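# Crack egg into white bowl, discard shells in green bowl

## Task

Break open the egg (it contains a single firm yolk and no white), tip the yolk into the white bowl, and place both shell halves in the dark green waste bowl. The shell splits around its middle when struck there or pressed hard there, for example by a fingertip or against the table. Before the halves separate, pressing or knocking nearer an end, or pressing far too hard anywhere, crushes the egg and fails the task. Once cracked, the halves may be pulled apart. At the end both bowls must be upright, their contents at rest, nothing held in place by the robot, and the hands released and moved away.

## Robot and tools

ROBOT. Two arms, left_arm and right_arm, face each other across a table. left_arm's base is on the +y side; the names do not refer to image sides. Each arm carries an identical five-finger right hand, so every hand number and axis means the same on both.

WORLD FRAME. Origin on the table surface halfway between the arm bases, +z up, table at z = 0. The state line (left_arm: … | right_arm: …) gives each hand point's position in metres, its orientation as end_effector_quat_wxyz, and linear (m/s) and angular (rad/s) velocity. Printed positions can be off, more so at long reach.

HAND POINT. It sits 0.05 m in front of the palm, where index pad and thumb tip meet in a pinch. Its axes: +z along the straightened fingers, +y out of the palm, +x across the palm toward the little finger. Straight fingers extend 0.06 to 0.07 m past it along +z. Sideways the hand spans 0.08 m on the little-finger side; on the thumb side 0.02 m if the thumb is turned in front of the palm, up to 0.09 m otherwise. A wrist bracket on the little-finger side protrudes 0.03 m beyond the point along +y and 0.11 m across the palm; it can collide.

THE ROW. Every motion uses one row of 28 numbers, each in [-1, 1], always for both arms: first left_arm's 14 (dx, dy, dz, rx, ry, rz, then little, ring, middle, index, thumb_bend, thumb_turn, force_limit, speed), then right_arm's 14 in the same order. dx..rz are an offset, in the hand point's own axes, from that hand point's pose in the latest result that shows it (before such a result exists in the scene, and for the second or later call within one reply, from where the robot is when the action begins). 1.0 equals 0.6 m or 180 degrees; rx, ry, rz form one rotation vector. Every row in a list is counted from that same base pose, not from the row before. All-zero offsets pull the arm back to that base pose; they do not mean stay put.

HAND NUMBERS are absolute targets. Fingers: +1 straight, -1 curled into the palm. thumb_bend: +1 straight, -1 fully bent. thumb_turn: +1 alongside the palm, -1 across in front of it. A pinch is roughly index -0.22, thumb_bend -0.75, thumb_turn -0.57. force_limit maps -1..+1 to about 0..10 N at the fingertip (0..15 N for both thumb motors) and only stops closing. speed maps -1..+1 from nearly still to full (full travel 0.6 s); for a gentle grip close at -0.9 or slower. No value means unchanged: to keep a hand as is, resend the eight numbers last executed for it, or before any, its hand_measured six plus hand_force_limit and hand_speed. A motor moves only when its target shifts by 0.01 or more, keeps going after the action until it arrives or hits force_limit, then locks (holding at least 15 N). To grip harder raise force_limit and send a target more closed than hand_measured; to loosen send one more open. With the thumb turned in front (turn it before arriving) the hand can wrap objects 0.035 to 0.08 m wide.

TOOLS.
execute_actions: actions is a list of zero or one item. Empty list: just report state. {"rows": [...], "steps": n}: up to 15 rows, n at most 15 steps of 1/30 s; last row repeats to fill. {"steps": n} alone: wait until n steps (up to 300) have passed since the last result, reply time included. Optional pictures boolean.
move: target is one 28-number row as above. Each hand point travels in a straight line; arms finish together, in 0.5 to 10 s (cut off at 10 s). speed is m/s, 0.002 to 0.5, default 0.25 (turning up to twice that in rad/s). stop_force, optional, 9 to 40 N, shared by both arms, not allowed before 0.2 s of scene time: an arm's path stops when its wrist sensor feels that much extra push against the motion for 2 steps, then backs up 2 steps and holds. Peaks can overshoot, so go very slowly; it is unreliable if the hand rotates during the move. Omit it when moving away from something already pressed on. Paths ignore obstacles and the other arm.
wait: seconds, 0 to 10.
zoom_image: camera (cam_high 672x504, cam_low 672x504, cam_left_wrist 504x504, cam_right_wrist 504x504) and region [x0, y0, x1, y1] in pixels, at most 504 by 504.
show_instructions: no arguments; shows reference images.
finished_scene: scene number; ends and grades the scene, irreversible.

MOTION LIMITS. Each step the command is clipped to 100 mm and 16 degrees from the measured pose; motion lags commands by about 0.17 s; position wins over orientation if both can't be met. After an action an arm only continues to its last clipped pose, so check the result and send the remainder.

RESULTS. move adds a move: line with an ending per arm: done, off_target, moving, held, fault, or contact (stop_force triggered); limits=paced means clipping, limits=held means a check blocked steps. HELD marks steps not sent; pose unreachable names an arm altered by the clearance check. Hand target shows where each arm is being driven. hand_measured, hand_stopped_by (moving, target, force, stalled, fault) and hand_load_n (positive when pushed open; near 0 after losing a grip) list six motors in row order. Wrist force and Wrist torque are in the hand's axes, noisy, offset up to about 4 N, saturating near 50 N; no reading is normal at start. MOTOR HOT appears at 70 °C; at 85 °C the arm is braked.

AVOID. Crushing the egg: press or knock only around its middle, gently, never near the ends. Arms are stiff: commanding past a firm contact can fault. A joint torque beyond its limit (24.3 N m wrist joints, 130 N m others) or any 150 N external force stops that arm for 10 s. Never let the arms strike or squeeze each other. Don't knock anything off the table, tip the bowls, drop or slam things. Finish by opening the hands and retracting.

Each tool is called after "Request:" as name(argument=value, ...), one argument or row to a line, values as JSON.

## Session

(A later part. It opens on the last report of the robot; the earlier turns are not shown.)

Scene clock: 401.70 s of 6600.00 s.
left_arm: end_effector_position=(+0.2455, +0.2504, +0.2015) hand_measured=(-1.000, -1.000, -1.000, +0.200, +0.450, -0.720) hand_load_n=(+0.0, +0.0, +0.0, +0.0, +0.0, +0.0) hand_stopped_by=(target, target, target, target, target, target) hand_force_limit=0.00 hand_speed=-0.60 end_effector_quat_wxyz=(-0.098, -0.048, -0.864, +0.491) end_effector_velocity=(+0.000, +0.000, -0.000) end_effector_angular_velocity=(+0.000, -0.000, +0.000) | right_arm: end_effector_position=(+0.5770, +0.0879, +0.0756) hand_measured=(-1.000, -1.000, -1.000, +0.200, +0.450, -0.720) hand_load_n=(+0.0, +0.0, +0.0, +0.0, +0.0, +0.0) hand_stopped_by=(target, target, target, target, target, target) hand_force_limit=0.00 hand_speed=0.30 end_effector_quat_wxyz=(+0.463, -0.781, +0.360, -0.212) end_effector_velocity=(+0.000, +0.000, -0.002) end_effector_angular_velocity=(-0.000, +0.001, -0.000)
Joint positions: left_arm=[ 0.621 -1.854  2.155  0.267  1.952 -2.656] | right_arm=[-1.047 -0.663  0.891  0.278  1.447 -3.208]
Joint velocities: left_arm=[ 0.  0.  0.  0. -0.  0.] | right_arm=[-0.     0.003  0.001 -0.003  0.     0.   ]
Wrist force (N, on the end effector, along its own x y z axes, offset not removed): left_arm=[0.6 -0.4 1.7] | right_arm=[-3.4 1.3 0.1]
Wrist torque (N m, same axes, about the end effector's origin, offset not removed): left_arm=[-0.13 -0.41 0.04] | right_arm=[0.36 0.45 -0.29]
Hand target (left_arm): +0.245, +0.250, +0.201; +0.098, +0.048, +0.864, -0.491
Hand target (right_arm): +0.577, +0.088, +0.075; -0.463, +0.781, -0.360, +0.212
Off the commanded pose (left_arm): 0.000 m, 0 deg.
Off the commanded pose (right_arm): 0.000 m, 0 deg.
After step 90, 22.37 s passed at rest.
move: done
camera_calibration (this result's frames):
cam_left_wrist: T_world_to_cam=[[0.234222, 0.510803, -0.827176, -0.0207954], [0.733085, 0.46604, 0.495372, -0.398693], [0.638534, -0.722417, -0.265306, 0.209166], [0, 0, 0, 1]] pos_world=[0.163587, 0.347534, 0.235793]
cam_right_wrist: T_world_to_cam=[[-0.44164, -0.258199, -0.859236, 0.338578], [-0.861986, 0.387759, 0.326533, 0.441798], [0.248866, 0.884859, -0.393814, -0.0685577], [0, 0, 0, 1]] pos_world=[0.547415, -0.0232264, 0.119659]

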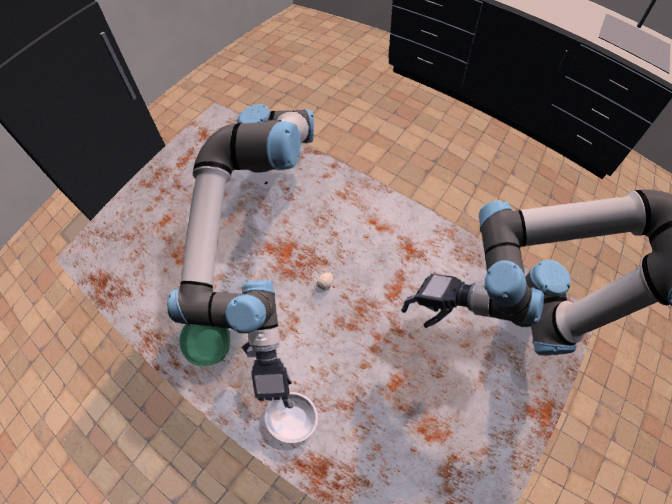

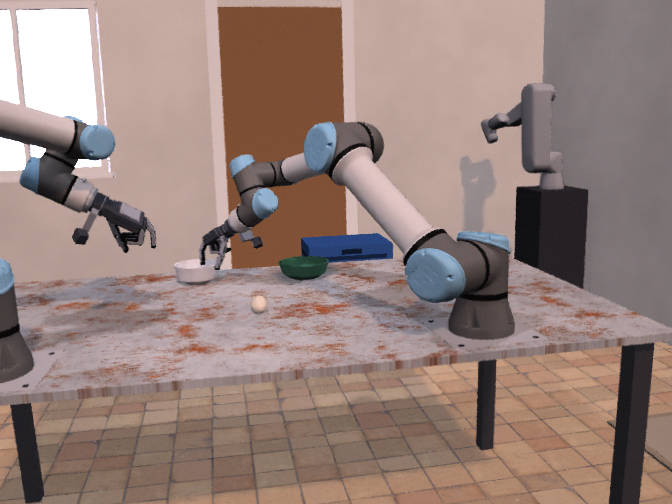

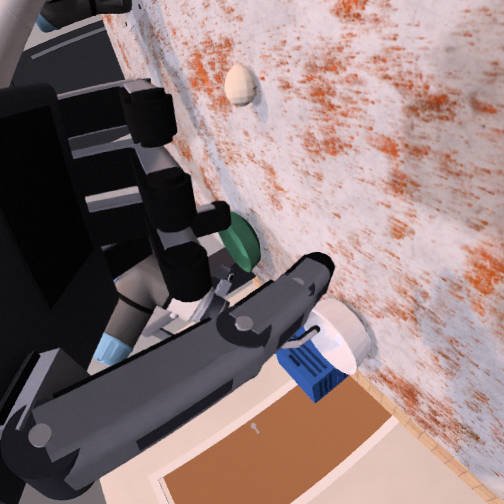

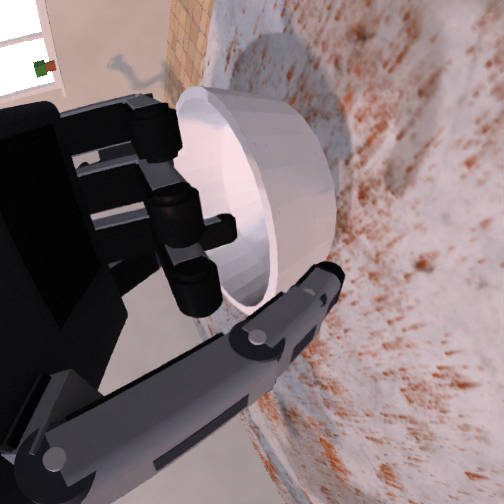

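Request:
move(
  target=[0,0,0,0,0,0,-1,-1,-1,0.2,0.45,-0.72,0,-0.6,0,0.0321,0.0176,0,0,0,-1,-1,-1,0.2,0.45,-0.72,0,0.3],
  speed=0.03,
)

Request:
zoom_image(
  camera="cam_low",
  region=[160, 210, 280, 300],
)

Scene clock: 417.50 s of 6600.00 s.
left_arm: end_effector_position=(+0.2455, +0.2504, +0.2015) hand_measured=(-1.000, -1.000, -1.000, +0.200, +0.450, -0.720) hand_load_n=(+0.0, +0.0, +0.0, +0.0, +0.0, +0.0) hand_stopped_by=(target, target, target, target, target, target) hand_force_limit=0.00 hand_speed=-0.60 end_effector_quat_wxyz=(-0.098, -0.048, -0.864, +0.491) end_effector_velocity=(-0.000, +0.000, -0.000) end_effector_angular_velocity=(+0.001, +0.001, -0.000) | right_arm: end_effector_position=(+0.5770, +0.0879, +0.0538) hand_measured=(-1.000, -1.000, -1.000, +0.200, +0.450, -0.720) hand_load_n=(+0.0, +0.0, +0.0, +0.0, +0.0, +0.0) hand_stopped_by=(target, target, target, target, target, target) hand_force_limit=0.00 hand_speed=0.30 end_effector_quat_wxyz=(+0.463, -0.781, +0.360, -0.212) end_effector_velocity=(+0.000, +0.000, -0.001) end_effector_angular_velocity=(+0.001, -0.001, -0.000)
Joint positions: left_arm=[ 0.621 -1.854  2.155  0.267  1.952 -2.656] | right_arm=[-1.047 -0.647  0.918  0.235  1.447 -3.208]
Joint velocities: left_arm=[-0.001  0.     0.     0.001  0.    -0.001] | right_arm=[ 0.     0.001  0.001 -0.004 -0.     0.   ]
Wrist force (N, on the end effector, along its own x y z axes, offset not removed): left_arm=[-1.3 1.5 1.5] | right_arm=[-1.3 0.5 1.0]
Wrist torque (N m, same axes, about the end effector's origin, offset not removed): left_arm=[0.08 0.07 -0.09] | right_arm=[0.12 0.04 -0.19]
Hand target (left_arm): +0.245, +0.250, +0.201; +0.098, +0.048, +0.864, -0.491
Hand target (right_arm): +0.577, +0.088, +0.054; -0.463, +0.781, -0.360, +0.212
Off the commanded pose (left_arm): 0.000 m, 0 deg.
Off the commanded pose (right_arm): 0.000 m, 0 deg.
After step 90, 11.77 s passed at rest.
move: done
camera_calibration (this result's frames):
cam_left_wrist: T_world_to_cam=[[0.234209, 0.510824, -0.827167, -0.0208145], [0.733093, 0.466027, 0.495371, -0.398684], [0.63853, -0.722411, -0.265334, 0.209178], [0, 0, 0, 1]] pos_world=[0.163581, 0.347543, 0.235781]
cam_right_wrist: T_world_to_cam=[[-0.441649, -0.258208, -0.859229, 0.319844], [-0.861983, 0.387761, 0.326537, 0.448913], [0.248861, 0.884856, -0.393825, -0.0771655], [0, 0, 0, 1]] pos_world=[0.547417, -0.0232043, 0.0978427]

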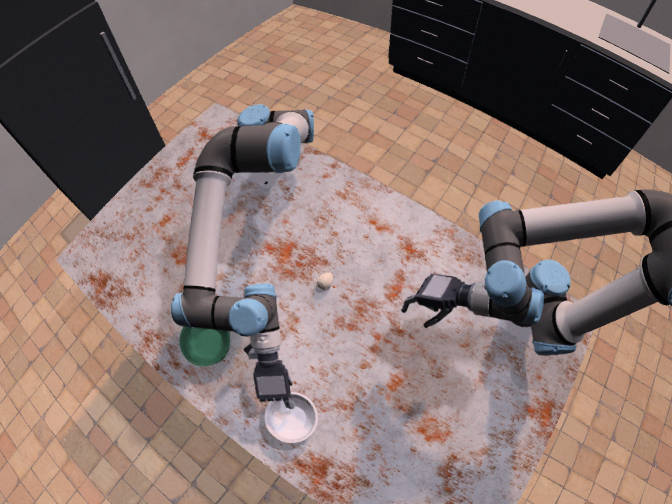

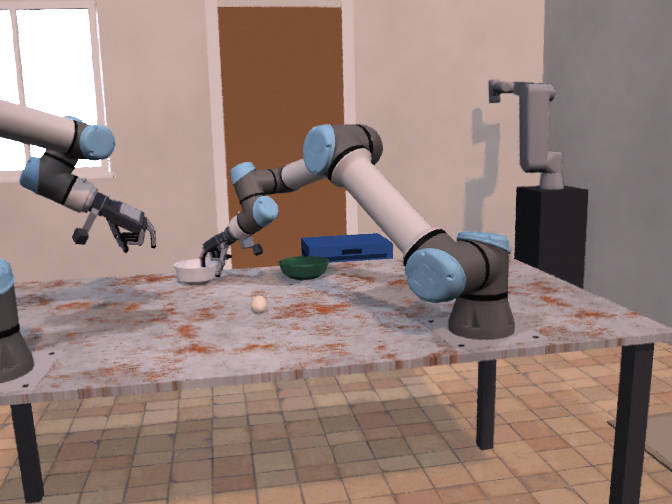

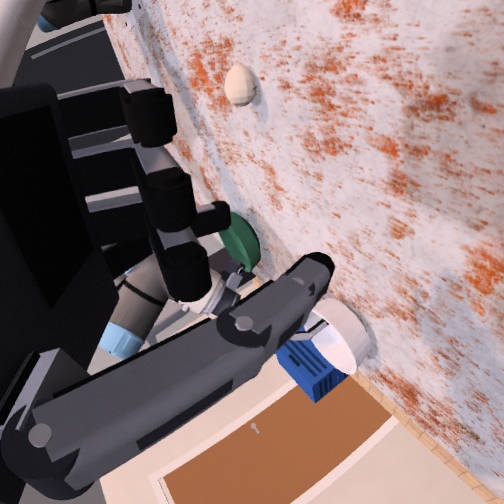

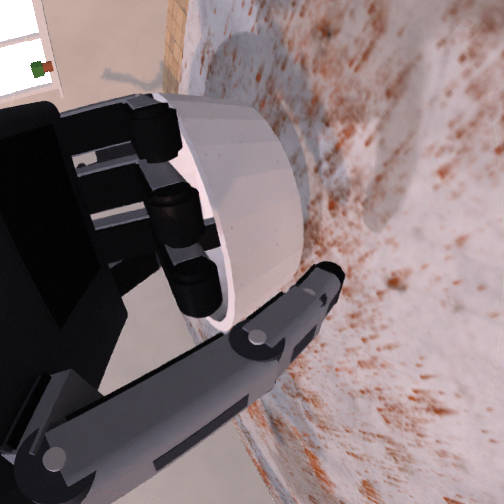

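Region (160, 210, 280, 300) of cam_low's 672x504 image, scaled by 4.200, with more detail than that image has; it fills the top 378 rows of this view, and the rest is white.

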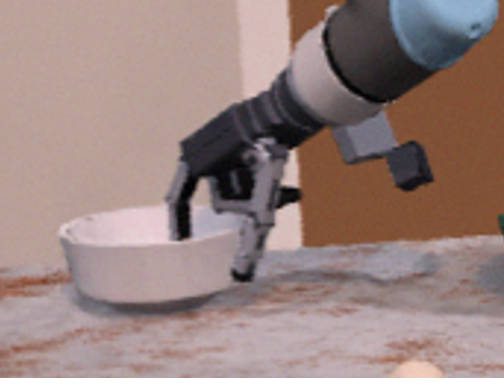

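Request:
move(
  target=[0,0,0,0,0,0,-1,-1,-1,0.2,0.45,-0.72,0,-0.6,0,0.0073,0.004,0,0,0,-1,-1,-1,-0.3,-0.8,-0.6,-0.2,-0.6],
  speed=0.02,
)

Request:
zoom_image(
  camera="cam_low",
  region=[160, 210, 280, 300],
)

Scene clock: 424.20 s of 6600.00 s.
left_arm: end_effector_position=(+0.2455, +0.2504, +0.2015) hand_measured=(-1.000, -1.000, -1.000, +0.200, +0.450, -0.720) hand_load_n=(+0.0, +0.0, +0.0, +0.0, +0.0, +0.0) hand_stopped_by=(target, target, target, target, target, target) hand_force_limit=0.00 hand_speed=-0.60 end_effector_quat_wxyz=(-0.098, -0.048, -0.864, +0.491) end_effector_velocity=(+0.000, +0.001, -0.000) end_effector_angular_velocity=(+0.001, +0.000, +0.001) | right_arm: end_effector_position=(+0.5770, +0.0879, +0.0488) hand_measured=(-1.000, -1.000, -1.000, -0.300, -0.170, -0.600) hand_load_n=(+0.0, +0.0, +0.0, +2.5, +6.5, +0.0) hand_stopped_by=(target, target, target, target, force, target) hand_force_limit=-0.20 hand_speed=-0.60 end_effector_quat_wxyz=(+0.463, -0.781, +0.360, -0.212) end_effector_velocity=(+0.000, +0.000, +0.000) end_effector_angular_velocity=(-0.000, -0.001, +0.000)
Joint positions: left_arm=[ 0.621 -1.854  2.155  0.267  1.952 -2.656] | right_arm=[-1.047 -0.643  0.923  0.225  1.447 -3.208]
Joint velocities: left_arm=[ 0.001 -0.     0.     0.001 -0.     0.   ] | right_arm=[-0.    -0.    -0.     0.     0.    -0.001]
Wrist force (N, on the end effector, along its own x y z axes, offset not removed): left_arm=[-0.1 1.2 1.7] | right_arm=[-2.5 2.2 0.7]
Wrist torque (N m, same axes, about the end effector's origin, offset not removed): left_arm=[0.09 -0.15 0.00] | right_arm=[0.28 0.32 -0.22]
Hand target (left_arm): +0.245, +0.250, +0.201; +0.098, +0.048, +0.864, -0.491
Hand target (right_arm): +0.577, +0.088, +0.049; -0.463, +0.781, -0.360, +0.212
Off the commanded pose (left_arm): 0.000 m, 0 deg.
Off the commanded pose (right_arm): 0.000 m, 0 deg.
After step 90, 1.93 s passed at rest.
move: done
camera_calibration (this result's frames):
cam_left_wrist: T_world_to_cam=[[0.234222, 0.510804, -0.827176, -0.0207954], [0.733085, 0.46604, 0.495371, -0.398693], [0.638534, -0.722417, -0.265306, 0.209166], [0, 0, 0, 1]] pos_world=[0.163587, 0.347535, 0.235793]
cam_right_wrist: T_world_to_cam=[[-0.441664, -0.258224, -0.859217, 0.315547], [-0.861977, 0.387768, 0.326546, 0.450537], [0.248855, 0.884848, -0.393846, -0.079133], [0, 0, 0, 1]] pos_world=[0.547411, -0.0232016, 0.0928357]

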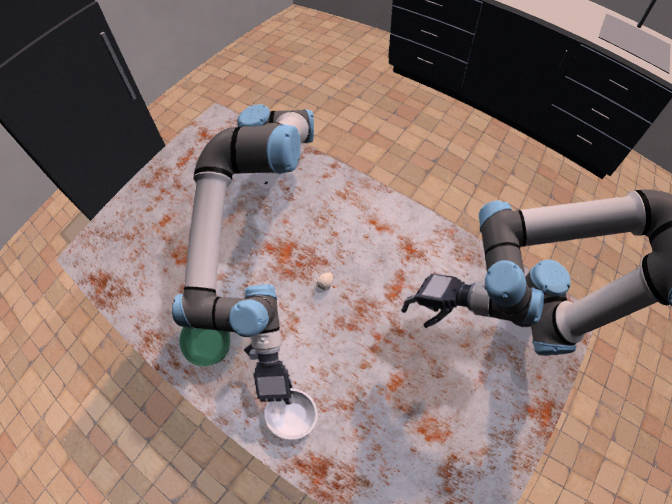

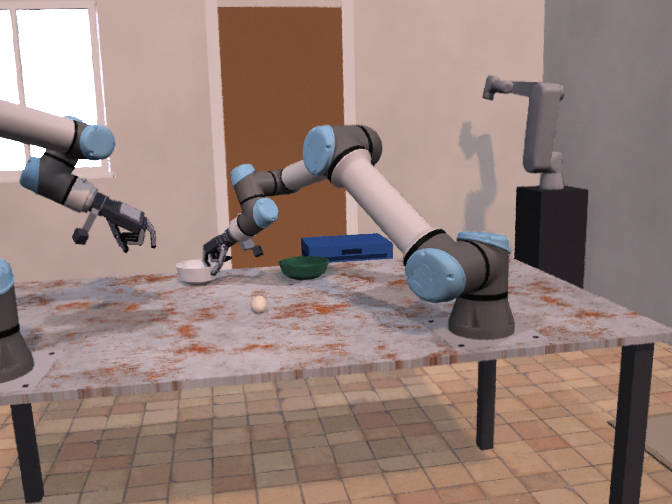

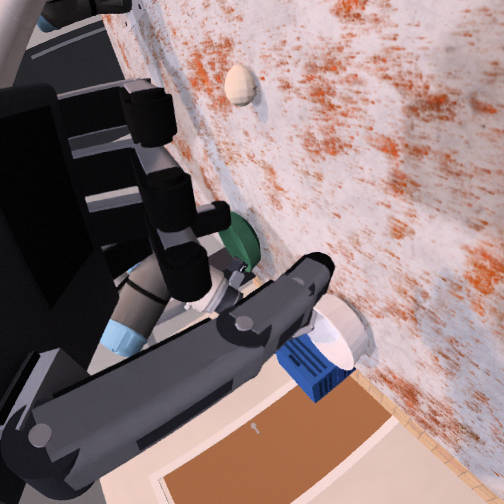

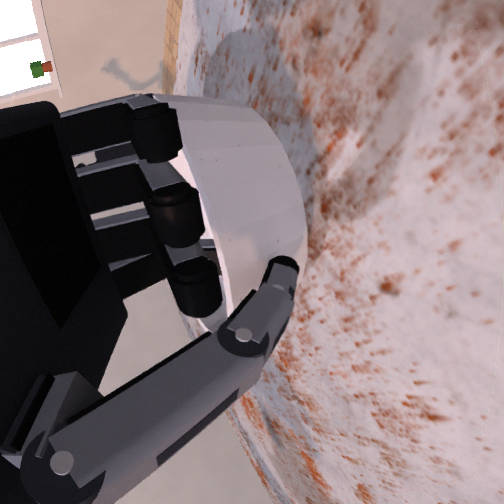

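Region (160, 210, 280, 300) of cam_low's 672x504 image, scaled by 4.200, with more detail than that image has; it fills the top 378 rows of this view, and the rest is white.

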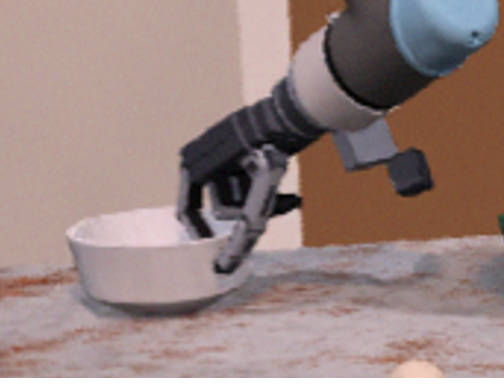

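Request:
move(
  target=[0,0,0,0,0,0,-1,-1,-1,0.2,0.45,-0.72,0,-0.6,-0.001,0.1787,-0.3262,0,0,0,-1,-1,-1,-0.3,-0.8,-0.6,-0.2,-0.6],
  speed=0.06,
)

Scene clock: 438.37 s of 6600.00 s.
left_arm: end_effector_position=(+0.2455, +0.2504, +0.2015) hand_measured=(-1.000, -1.000, -1.000, +0.200, +0.450, -0.720) hand_load_n=(+0.0, +0.0, +0.0, +0.0, +0.0, +0.0) hand_stopped_by=(target, target, target, target, target, target) hand_force_limit=0.00 hand_speed=-0.60 end_effector_quat_wxyz=(-0.098, -0.048, -0.864, +0.491) end_effector_velocity=(-0.000, -0.000, +0.000) end_effector_angular_velocity=(+0.000, +0.001, -0.001) | right_arm: end_effector_position=(+0.4072, -0.0570, +0.0485) hand_measured=(-1.000, -1.000, -1.000, -0.300, -0.170, -0.600) hand_load_n=(+0.0, +0.0, +0.0, +3.5, +5.5, +0.0) hand_stopped_by=(target, target, target, target, force, target) hand_force_limit=-0.20 hand_speed=-0.60 end_effector_quat_wxyz=(+0.463, -0.782, +0.360, -0.212) end_effector_velocity=(-0.001, -0.001, -0.000) end_effector_angular_velocity=(-0.001, +0.000, +0.000)
Joint positions: left_arm=[ 0.621 -1.854  2.155  0.267  1.952 -2.656] | right_arm=[-1.117 -1.139  1.797 -0.148  1.386 -3.243]
Joint velocities: left_arm=[-0.002  0.    -0.001  0.001 -0.    -0.001] | right_arm=[-0.001 -0.003  0.006 -0.002 -0.001 -0.001]
Wrist force (N, on the end effector, along its own x y z axes, offset not removed): left_arm=[0.3 0.2 1.8] | right_arm=[-2.0 1.1 2.5]
Wrist torque (N m, same axes, about the end effector's origin, offset not removed): left_arm=[0.03 -0.28 -0.07] | right_arm=[0.15 0.11 -0.22]
Hand target (left_arm): +0.245, +0.250, +0.201; +0.098, +0.048, +0.864, -0.491
Hand target (right_arm): +0.407, -0.057, +0.049; -0.463, +0.782, -0.360, +0.212
Off the commanded pose (left_arm): 0.000 m, 0 deg.
Off the commanded pose (right_arm): 0.000 m, 0 deg.
After step 90, 7.07 s passed at rest.
move: done
camera_calibration (this result's frames):
cam_left_wrist: T_world_to_cam=[[0.234219, 0.510807, -0.827174, -0.020799], [0.733087, 0.466037, 0.495371, -0.398691], [0.638533, -0.722416, -0.265311, 0.209169], [0, 0, 0, 1]] pos_world=[0.163586, 0.347536, 0.235791]
cam_right_wrist: T_world_to_cam=[[-0.441712, -0.258245, -0.859186, 0.202908], [-0.861959, 0.387777, 0.326583, 0.360494], [0.248834, 0.884838, -0.393882, 0.0913035], [0, 0, 0, 1]] pos_world=[0.377638, -0.16818, 0.0925672]

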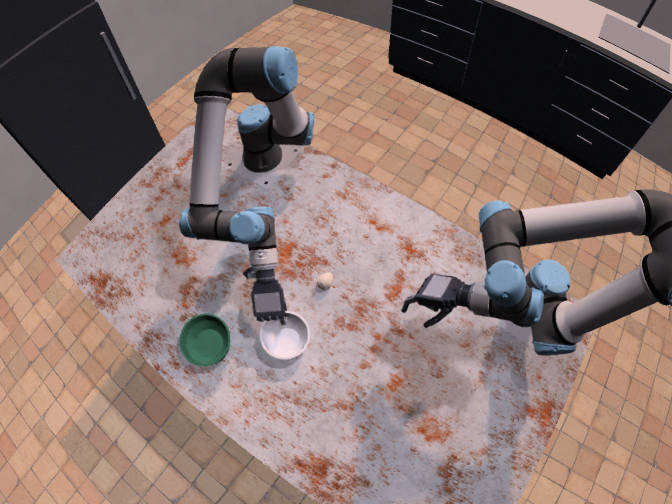

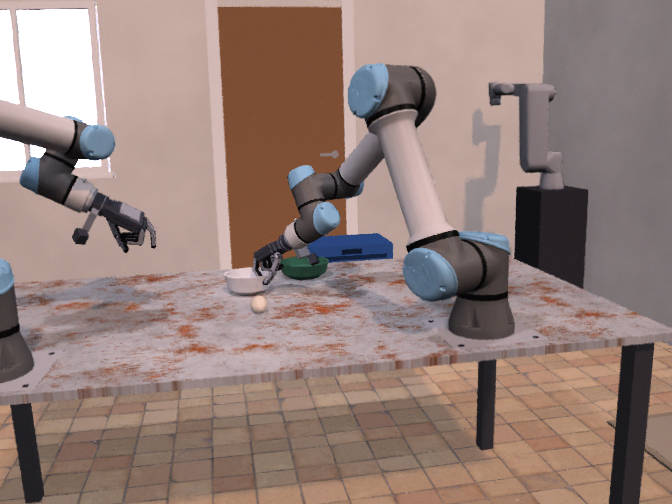

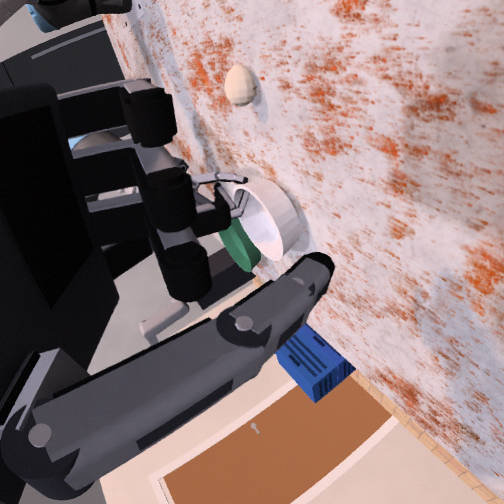

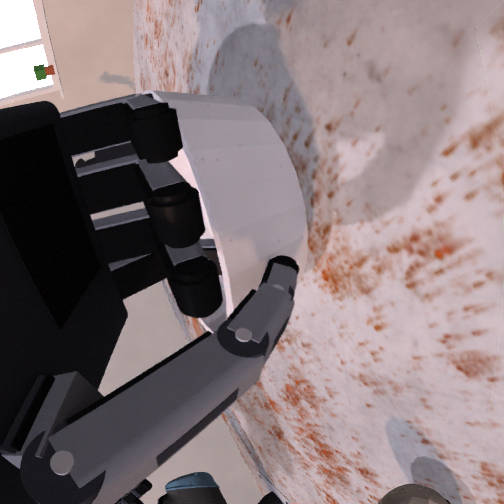

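Request:
execute_actions(
  actions=[
    {"rows":[[0,0,0,0,0,0,-1,-1,-1,0.2,0.45,-0.72,0,-0.6,0,0,0,0,0,0,-1,-1,-1,0.2,0.45,-0.72,0,0.0]],"steps":15},
  ],
  pictures=false,
)

Request:
move(
  target=[0,0,0,0,0,0,-1,-1,-1,0.2,0.45,-0.72,0,-0.6,0,-0.095,-0.052,0,0,0,-1,-1,-1,0.2,0.45,-0.72,0,0.0],
  speed=0.12,
)

Scene clock: 452.37 s of 6600.00 s.
left_arm: end_effector_position=(+0.2455, +0.2504, +0.2015) hand_measured=(-1.000, -1.000, -1.000, +0.200, +0.450, -0.720) hand_load_n=(+0.0, +0.0, +0.0, +0.0, +0.0, +0.0) hand_stopped_by=(target, target, target, target, target, target) hand_force_limit=0.00 hand_speed=-0.60 end_effector_quat_wxyz=(-0.098, -0.048, -0.864, +0.491) end_effector_velocity=(+0.000, +0.000, +0.000) end_effector_angular_velocity=(+0.000, -0.001, +0.001) | right_arm: end_effector_position=(+0.4073, -0.0571, +0.0485) hand_measured=(-1.000, -1.000, -1.000, +0.200, +0.244, -0.720) hand_load_n=(+0.0, +0.0, +0.0, +0.0, +0.0, +0.0) hand_stopped_by=(target, target, target, target, moving, target) hand_force_limit=0.00 hand_speed=0.00 end_effector_quat_wxyz=(+0.463, -0.782, +0.360, -0.212) end_effector_velocity=(+0.000, +0.000, +0.000) end_effector_angular_velocity=(-0.000, -0.002, +0.001)
Joint positions: left_arm=[ 0.621 -1.854  2.155  0.267  1.952 -2.656] | right_arm=[-1.117 -1.139  1.797 -0.148  1.386 -3.243]
Joint velocities: left_arm=[ 0.001 -0.    -0.     0.001  0.     0.001] | right_arm=[ 0.    -0.     0.    -0.001  0.    -0.001]
Wrist force (N, on the end effector, along its own x y z axes, offset not removed): left_arm=[-3.1 -0.2 0.7] | right_arm=[-2.3 0.4 0.9]
Wrist torque (N m, same axes, about the end effector's origin, offset not removed): left_arm=[-0.11 0.18 -0.26] | right_arm=[0.13 0.21 -0.25]
Hand target (left_arm): +0.245, +0.250, +0.201; +0.098, +0.048, +0.864, -0.491
Hand target (right_arm): +0.407, -0.057, +0.049; -0.463, +0.782, -0.360, +0.212
Off the commanded pose (left_arm): 0.000 m, 0 deg.
Off the commanded pose (right_arm): 0.000 m, 0 deg.
Steps of this call (steps 1 to 90: nothing new was sent; then 10.50 s passed at rest; steps 91 to 105: all 15 steps of this action). Readings (end_effector_position | what the end effector reports):
91: left_arm (+0.2455, +0.2504, +0.2015) | right_arm (+0.4072, -0.0571, +0.0485) | left_arm hand_measured=(-1.000, -1.000, -1.000, +0.200, +0.450, -0.720) hand_load_n=(+0.0, +0.0, +0.0, +0.0, +0.0, +0.0) hand_stopped_by=(target, target, target, target, target, target) hand_force_limit=0.00 hand_speed=-0.60 | right_arm hand_measured=(-1.000, -1.000, -1.000, -0.300, -0.170, -0.600) hand_load_n=(+0.0, +0.0, +0.0, +3.5, +5.5, +0.0) hand_stopped_by=(target, target, target, moving, moving, moving) hand_force_limit=0.00 hand_speed=0.00
92: left_arm (+0.2455, +0.2504, +0.2015) | right_arm (+0.4072, -0.0571, +0.0485) | left_arm hand_measured=(-1.000, -1.000, -1.000, +0.200, +0.450, -0.720) hand_load_n=(+0.0, +0.0, +0.0, +0.0, +0.0, +0.0) hand_stopped_by=(target, target, target, target, target, target) hand_force_limit=0.00 hand_speed=-0.60 | right_arm hand_measured=(-1.000, -1.000, -1.000, -0.300, -0.170, -0.600) hand_load_n=(+0.0, +0.0, +0.0, +3.5, +5.5, +0.0) hand_stopped_by=(target, target, target, moving, moving, moving) hand_force_limit=0.00 hand_speed=0.00
94: left_arm (+0.2455, +0.2504, +0.2015) | right_arm (+0.4072, -0.0571, +0.0485) | left_arm hand_measured=(-1.000, -1.000, -1.000, +0.200, +0.450, -0.720) hand_load_n=(+0.0, +0.0, +0.0, +0.0, +0.0, +0.0) hand_stopped_by=(target, target, target, target, target, target) hand_force_limit=0.00 hand_speed=-0.60 | right_arm hand_measured=(-1.000, -1.000, -1.000, -0.250, -0.142, -0.644) hand_load_n=(+0.0, +0.0, +0.0, +0.0, +0.0, +0.0) hand_stopped_by=(target, target, target, moving, moving, moving) hand_force_limit=0.00 hand_speed=0.00
98: left_arm (+0.2455, +0.2504, +0.2015) | right_arm (+0.4072, -0.0571, +0.0486) | left_arm hand_measured=(-1.000, -1.000, -1.000, +0.200, +0.450, -0.720) hand_load_n=(+0.0, +0.0, +0.0, +0.0, +0.0, +0.0) hand_stopped_by=(target, target, target, target, target, target) hand_force_limit=0.00 hand_speed=-0.60 | right_arm hand_measured=(-1.000, -1.000, -1.000, -0.028, +0.000, -0.720) hand_load_n=(+0.0, +0.0, +0.0, +0.0, +0.0, +0.0) hand_stopped_by=(target, target, target, moving, moving, moving) hand_force_limit=0.00 hand_speed=0.00
105: the state above

Scene clock: 453.70 s of 6600.00 s.
left_arm: end_effector_position=(+0.2455, +0.2504, +0.2015) hand_measured=(-1.000, -1.000, -1.000, +0.200, +0.450, -0.720) hand_load_n=(+0.0, +0.0, +0.0, +0.0, +0.0, +0.0) hand_stopped_by=(target, target, target, target, target, target) hand_force_limit=0.00 hand_speed=-0.60 end_effector_quat_wxyz=(-0.098, -0.048, -0.864, +0.491) end_effector_velocity=(-0.000, +0.000, -0.000) end_effector_angular_velocity=(+0.001, +0.001, -0.001) | right_arm: end_effector_position=(+0.4072, -0.0570, +0.1133) hand_measured=(-1.000, -1.000, -1.000, +0.200, +0.450, -0.720) hand_load_n=(+0.0, +0.0, +0.0, +0.0, +0.0, +0.0) hand_stopped_by=(target, target, target, target, target, target) hand_force_limit=0.00 hand_speed=0.00 end_effector_quat_wxyz=(+0.463, -0.782, +0.360, -0.212) end_effector_velocity=(+0.000, +0.000, +0.003) end_effector_angular_velocity=(+0.002, -0.001, -0.000)
Joint positions: left_arm=[ 0.621 -1.854  2.155  0.267  1.952 -2.656] | right_arm=[-1.117 -1.224  1.727  0.008  1.386 -3.243]
Joint velocities: left_arm=[-0.001 -0.    -0.     0.001  0.    -0.   ] | right_arm=[ 0.    -0.003 -0.003  0.005 -0.     0.001]
Wrist force (N, on the end effector, along its own x y z axes, offset not removed): left_arm=[1.4 -0.2 2.5] | right_arm=[-2.9 0.3 0.9]
Wrist torque (N m, same axes, about the end effector's origin, offset not removed): left_arm=[-0.19 -0.46 0.01] | right_arm=[0.18 0.34 -0.32]
Hand target (left_arm): +0.245, +0.250, +0.201; +0.098, +0.048, +0.864, -0.491
Hand target (right_arm): +0.407, -0.057, +0.113; -0.463, +0.782, -0.360, +0.212
Off the commanded pose (left_arm): 0.000 m, 0 deg.
Off the commanded pose (right_arm): 0.000 m, 0 deg.
move: done
camera_calibration (this result's frames):
cam_left_wrist: T_world_to_cam=[[0.234222, 0.510803, -0.827176, -0.0207953], [0.733085, 0.46604, 0.495371, -0.398693], [0.638534, -0.722417, -0.265306, 0.209166], [0, 0, 0, 1]] pos_world=[0.163587, 0.347534, 0.235793]
cam_right_wrist: T_world_to_cam=[[-0.44167, -0.258263, -0.859202, 0.258544], [-0.861995, 0.38771, 0.326566, 0.339347], [0.248782, 0.884862, -0.393861, 0.116837], [0, 0, 0, 1]] pos_world=[0.37764, -0.168181, 0.15734]

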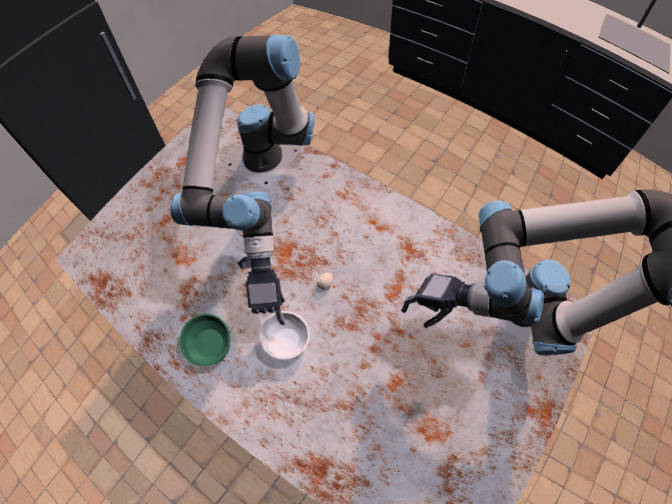

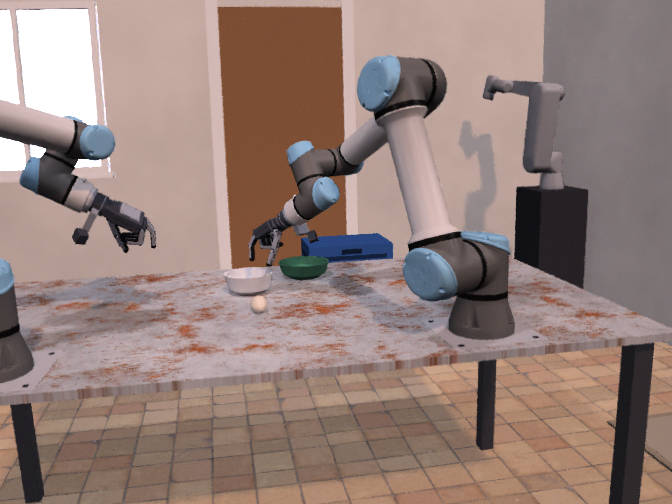

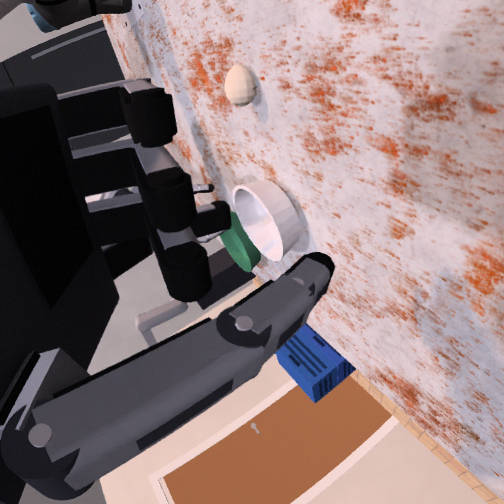

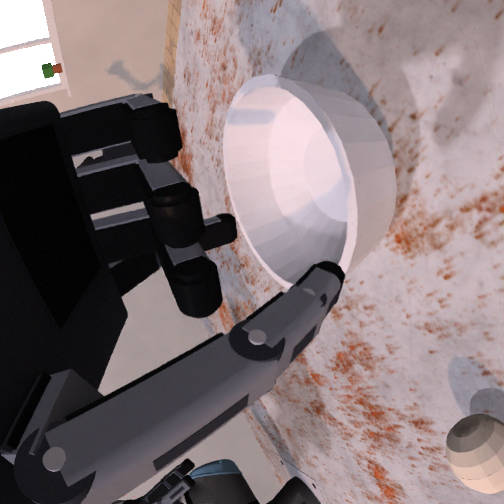

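Request:
move(
  target=[0.0673,-0.038,0.3077,0,0,0,-1,-1,-1,0.2,0.45,-0.72,0,0.3,-0.1718,0.1073,-0.1317,-0.0291,-0.2708,-0.0757,-1,-1,-1,0.2,0.45,-0.72,0,0.3],
  speed=0.2,
)

Scene clock: 467.73 s of 6600.00 s.
left_arm: end_effector_position=(+0.2248, +0.0797, +0.1196) hand_measured=(-1.000, -1.000, -1.000, +0.200, +0.450, -0.720) hand_load_n=(+0.0, +0.0, +0.0, +0.0, +0.0, +0.0) hand_stopped_by=(target, target, target, target, target, target) hand_force_limit=0.00 hand_speed=0.30 end_effector_quat_wxyz=(-0.098, -0.048, -0.864, +0.491) end_effector_velocity=(+0.000, -0.001, -0.000) end_effector_angular_velocity=(-0.001, -0.002, -0.001) | right_arm: end_effector_position=(+0.2641, -0.0441, +0.0949) hand_measured=(-1.000, -1.000, -1.000, +0.200, +0.450, -0.720) hand_load_n=(+0.0, +0.0, +0.0, +0.0, +0.0, +0.0) hand_stopped_by=(target, target, target, target, target, target) hand_force_limit=0.00 hand_speed=0.30 end_effector_quat_wxyz=(+0.507, -0.855, +0.054, +0.092) end_effector_velocity=(-0.001, -0.000, -0.001) end_effector_angular_velocity=(-0.003, +0.005, +0.008)
Joint positions: left_arm=[ 0.275 -1.51   2.081 -0.047  1.655 -2.84 ] | right_arm=[-1.224 -1.022  1.625  0.496  0.554 -3.929]
Joint velocities: left_arm=[-0.001  0.003 -0.001 -0.002 -0.001  0.001] | right_arm=[ 0.001  0.007 -0.004  0.012 -0.003 -0.012]
Wrist force (N, on the end effector, along its own x y z axes, offset not removed): left_arm=[0.6 -0.2 -1.1] | right_arm=[-2.3 0.3 0.3]
Wrist torque (N m, same axes, about the end effector's origin, offset not removed): left_arm=[0.12 -0.27 -0.14] | right_arm=[0.12 0.21 -0.25]
Hand target (left_arm): +0.225, +0.080, +0.120; +0.098, +0.048, +0.864, -0.491
Hand target (right_arm): +0.264, -0.044, +0.095; -0.507, +0.855, -0.054, -0.093
Off the commanded pose (left_arm): 0.000 m, 0 deg.
Off the commanded pose (right_arm): 0.000 m, 0 deg.
After step 90, 8.33 s passed at rest.
move: done
camera_calibration (this result's frames):
cam_left_wrist: T_world_to_cam=[[0.234069, 0.510848, -0.827192, 0.00349415], [0.733194, 0.465994, 0.495254, -0.263391], [0.638466, -0.722416, -0.265476, 0.0773908], [0, 0, 0, 1]] pos_world=[0.142887, 0.176862, 0.153881]
cam_right_wrist: T_world_to_cam=[[-0.270345, -0.50305, -0.820886, 0.123225], [-0.766549, -0.403409, 0.499664, 0.140393], [-0.582509, 0.764331, -0.276553, 0.336833], [0, 0, 0, 1]] pos_world=[0.337139, -0.138828, 0.124157]

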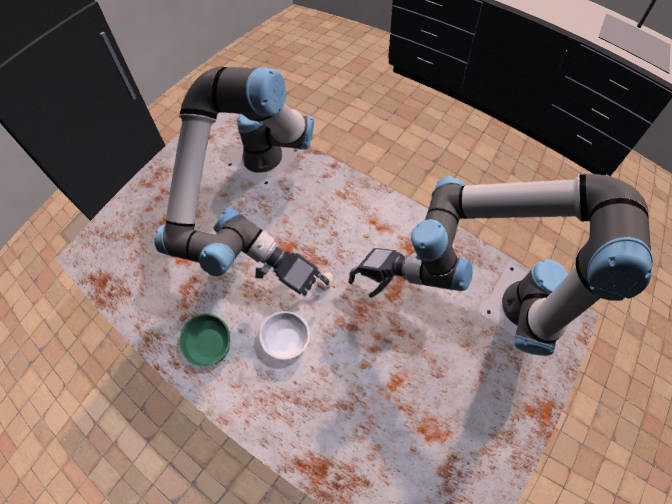

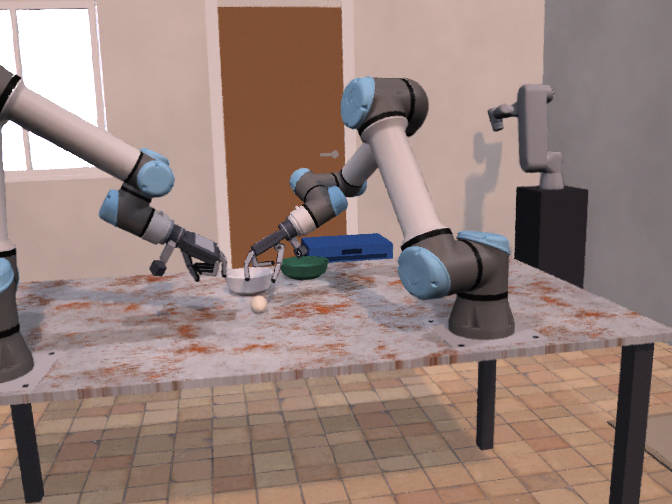

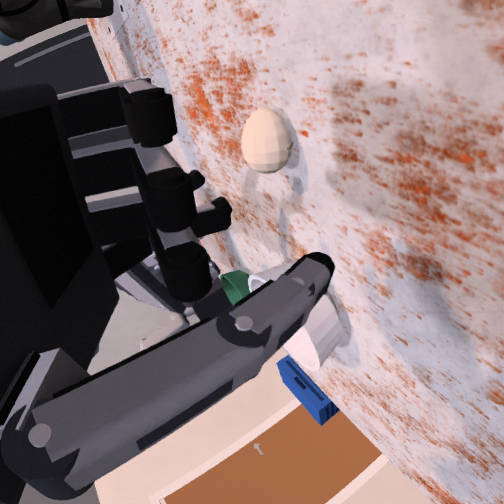

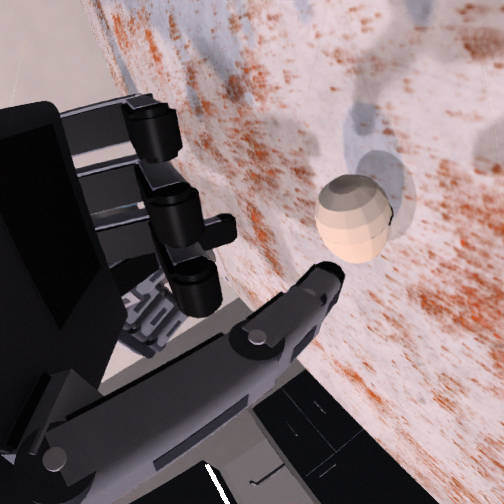

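Request:
zoom_image(
  camera="cam_right_wrist",
  region=[290, 150, 420, 290],
)

Request:
zoom_image(
  camera="cam_left_wrist",
  region=[220, 90, 320, 190],
)

Region (290, 150, 420, 290) of cam_right_wrist's 504x504 image, scaled by 3.600, with more detail than that image has; it fills the left 468 columns of this view, and the rest is white.

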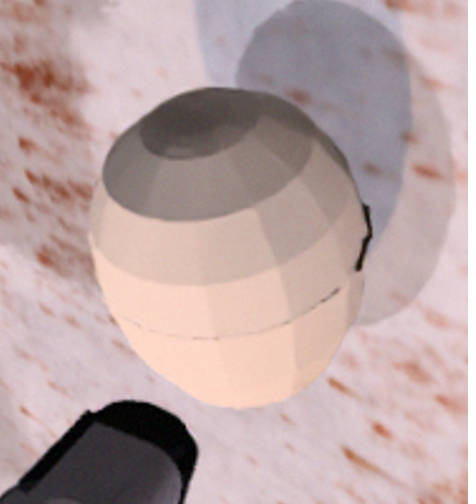

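Region (220, 90, 320, 190) of cam_left_wrist's 504x504 image, scaled by 5.040, with more detail than that image has.

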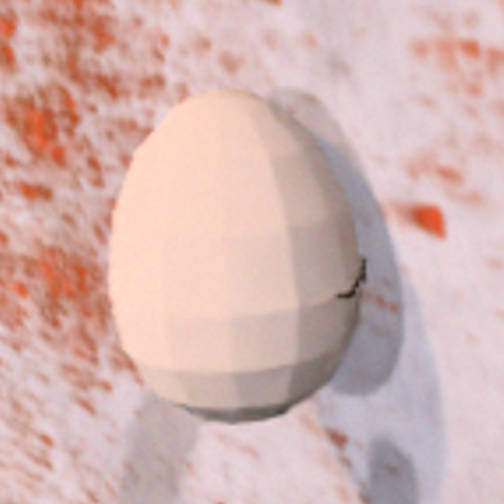

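Request:
move(
  target=[0.013,-0.0387,0.209,0,0,0,-1,-1,-1,0.2,0.45,-0.72,0,0.3,-0.007,0.0278,0.023,0,0,0,-1,-1,-1,0.2,0.45,-0.72,0,0.3],
  speed=0.08,
)

Scene clock: 502.10 s of 6600.00 s.
left_arm: end_effector_position=(+0.2285, -0.0398, +0.0747) hand_measured=(-1.000, -1.000, -1.000, +0.200, +0.450, -0.720) hand_load_n=(+0.0, +0.0, +0.0, +0.0, +0.0, +0.0) hand_stopped_by=(target, target, target, target, target, target) hand_force_limit=0.00 hand_speed=0.30 end_effector_quat_wxyz=(-0.098, -0.048, -0.864, +0.491) end_effector_velocity=(-0.001, -0.003, +0.000) end_effector_angular_velocity=(-0.003, +0.000, -0.001) | right_arm: end_effector_position=(+0.2555, -0.0400, +0.0751) hand_measured=(-1.000, -1.000, -1.000, +0.200, +0.450, -0.720) hand_load_n=(+0.0, +0.0, +0.0, +0.0, +0.0, +0.0) hand_stopped_by=(target, target, target, target, target, target) hand_force_limit=0.00 hand_speed=0.30 end_effector_quat_wxyz=(+0.507, -0.855, +0.054, +0.092) end_effector_velocity=(-0.001, -0.000, -0.001) end_effector_angular_velocity=(-0.000, +0.002, -0.001)
Joint positions: left_arm=[ 0.216 -1.214  1.844 -0.107  1.604 -2.87 ] | right_arm=[-1.208 -1.007  1.656  0.428  0.561 -3.903]
Joint velocities: left_arm=[-0.002  0.003 -0.004 -0.002 -0.    -0.001] | right_arm=[ 0.     0.     0.001 -0.002  0.     0.002]
Wrist force (N, on the end effector, along its own x y z axes, offset not removed): left_arm=[0.2 0.4 -0.7] | right_arm=[-1.7 0.6 1.0]
Wrist torque (N m, same axes, about the end effector's origin, offset not removed): left_arm=[0.20 -0.26 -0.22] | right_arm=[0.23 0.17 -0.12]
Hand target (left_arm): +0.228, -0.040, +0.075; +0.098, +0.048, +0.864, -0.491
Hand target (right_arm): +0.255, -0.040, +0.075; -0.507, +0.855, -0.054, -0.092
Off the commanded pose (left_arm): 0.000 m, 0 deg.
Off the commanded pose (right_arm): 0.000 m, 0 deg.
After step 90, 29.37 s passed at rest.
move: done
camera_calibration (this result's frames):
cam_left_wrist: T_world_to_cam=[[0.234067, 0.510722, -0.82727, 0.0265979], [0.733194, 0.46607, 0.495182, -0.188213], [0.638466, -0.722455, -0.265367, -0.0232551], [0, 0, 0, 1]] pos_world=[0.146618, 0.0573355, 0.109032]
cam_right_wrist: T_world_to_cam=[[-0.270343, -0.503043, -0.820891, 0.106661], [-0.766557, -0.403404, 0.499656, 0.145373], [-0.582499, 0.764338, -0.276553, 0.323202], [0, 0, 0, 1]] pos_world=[0.328537, -0.134737, 0.104303]

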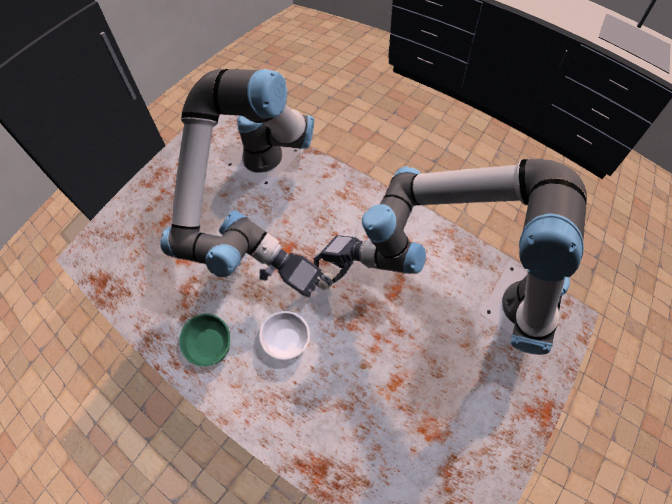

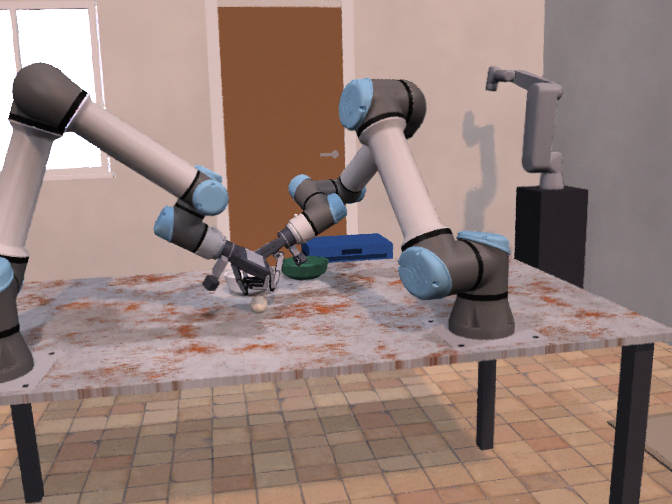

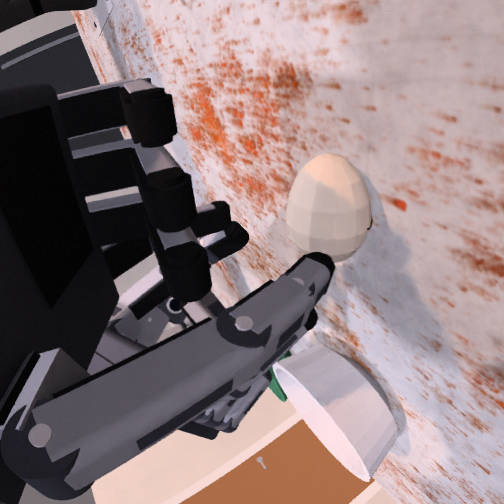

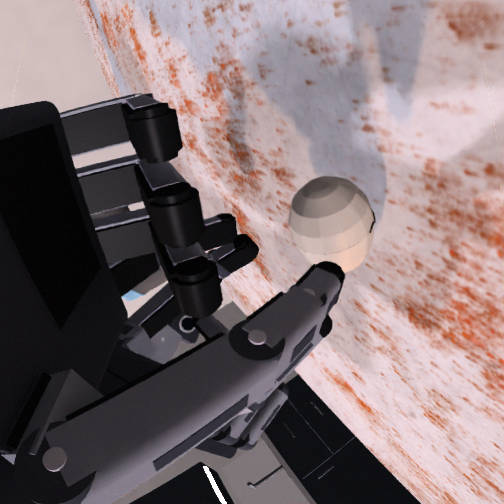

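Request:
move(
  target=[0.019,0.0605,0.0358,0,0,0,-1,-1,-1,0.2,0.45,-0.72,0,0.3,0.0153,0.062,0.0338,0,0,0,-1,-1,-1,0.2,0.45,-0.72,0,0.3],
  speed=0.03,
)

Scene clock: 513.83 s of 6600.00 s.
left_arm: end_effector_position=(+0.2265, -0.0397, +0.0311) hand_measured=(-1.000, -1.000, -1.000, +0.200, +0.450, -0.720) hand_load_n=(+0.0, +0.0, +0.0, +0.0, +0.0, +0.0) hand_stopped_by=(target, target, target, target, target, target) hand_force_limit=0.00 hand_speed=0.30 end_effector_quat_wxyz=(-0.098, -0.048, -0.864, +0.491) end_effector_velocity=(+0.000, +0.001, -0.002) end_effector_angular_velocity=(+0.003, +0.000, +0.000) | right_arm: end_effector_position=(+0.2555, -0.0400, +0.0319) hand_measured=(-1.000, -1.000, -1.000, +0.200, +0.450, -0.720) hand_load_n=(+0.0, +0.0, +0.0, +0.0, +0.0, +0.0) hand_stopped_by=(target, target, target, target, target, target) hand_force_limit=0.00 hand_speed=0.30 end_effector_quat_wxyz=(+0.507, -0.855, +0.054, +0.092) end_effector_velocity=(+0.000, +0.000, -0.001) end_effector_angular_velocity=(+0.001, -0.003, +0.001)
Joint positions: left_arm=[ 0.211 -1.148  1.886 -0.215  1.6   -2.872] | right_arm=[-1.208 -0.942  1.682  0.336  0.561 -3.903]
Joint velocities: left_arm=[ 0.     0.002  0.001 -0.    -0.     0.   ] | right_arm=[ 0.     0.002  0.    -0.004  0.    -0.001]
Wrist force (N, on the end effector, along its own x y z axes, offset not removed): left_arm=[-0.6 0.2 2.2] | right_arm=[-1.4 1.3 0.3]
Wrist torque (N m, same axes, about the end effector's origin, offset not removed): left_arm=[-0.20 -0.20 -0.23] | right_arm=[0.30 0.10 -0.13]
Hand target (left_arm): +0.227, -0.040, +0.031; +0.098, +0.048, +0.864, -0.491
Hand target (right_arm): +0.255, -0.040, +0.032; -0.507, +0.855, -0.054, -0.092
Off the commanded pose (left_arm): 0.000 m, 0 deg.
Off the commanded pose (right_arm): 0.000 m, 0 deg.
After step 90, 6.97 s passed at rest.
move: done
camera_calibration (this result's frames):
cam_left_wrist: T_world_to_cam=[[0.234064, 0.510723, -0.82727, -0.00901924], [0.733197, 0.466069, 0.495179, -0.165204], [0.638464, -0.722455, -0.265371, -0.0335349], [0, 0, 0, 1]] pos_world=[0.144649, 0.0573756, 0.0654452]
cam_right_wrist: T_world_to_cam=[[-0.270191, -0.503082, -0.820917, 0.0711347], [-0.766573, -0.40348, 0.499569, 0.166968], [-0.582548, 0.764272, -0.276632, 0.311261], [0, 0, 0, 1]] pos_world=[0.328538, -0.134733, 0.0610882]

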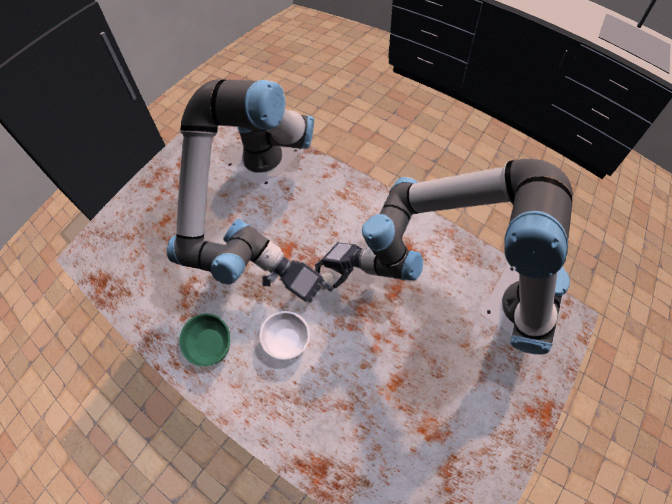

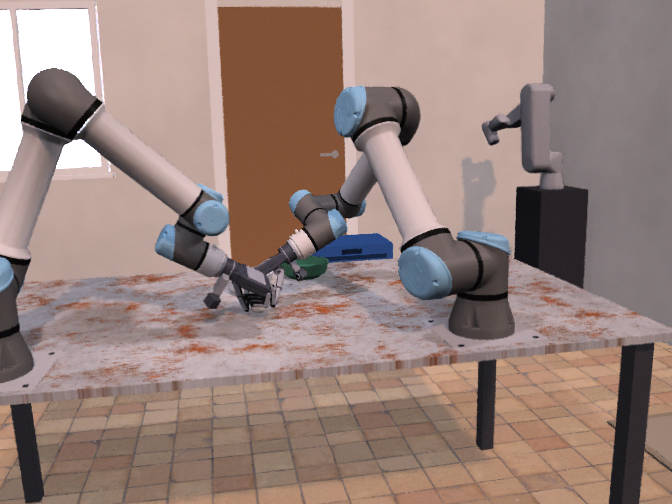

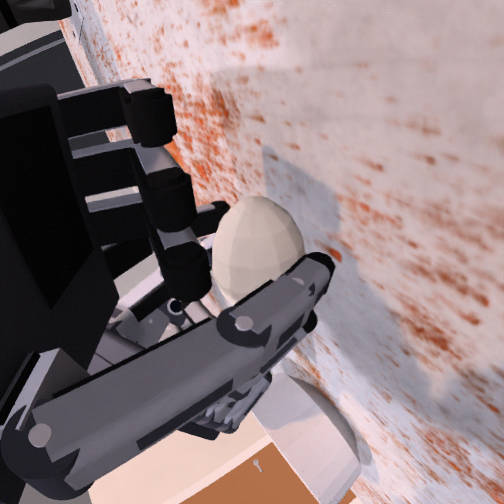

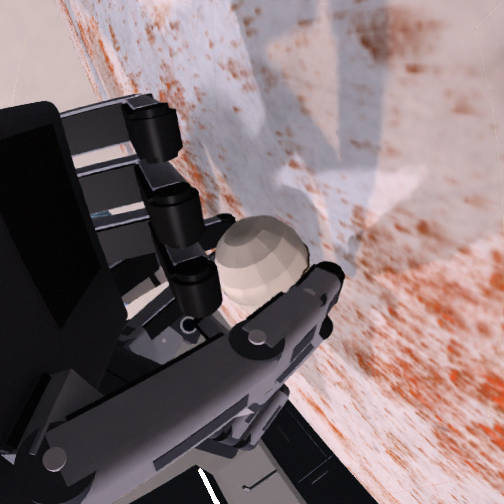

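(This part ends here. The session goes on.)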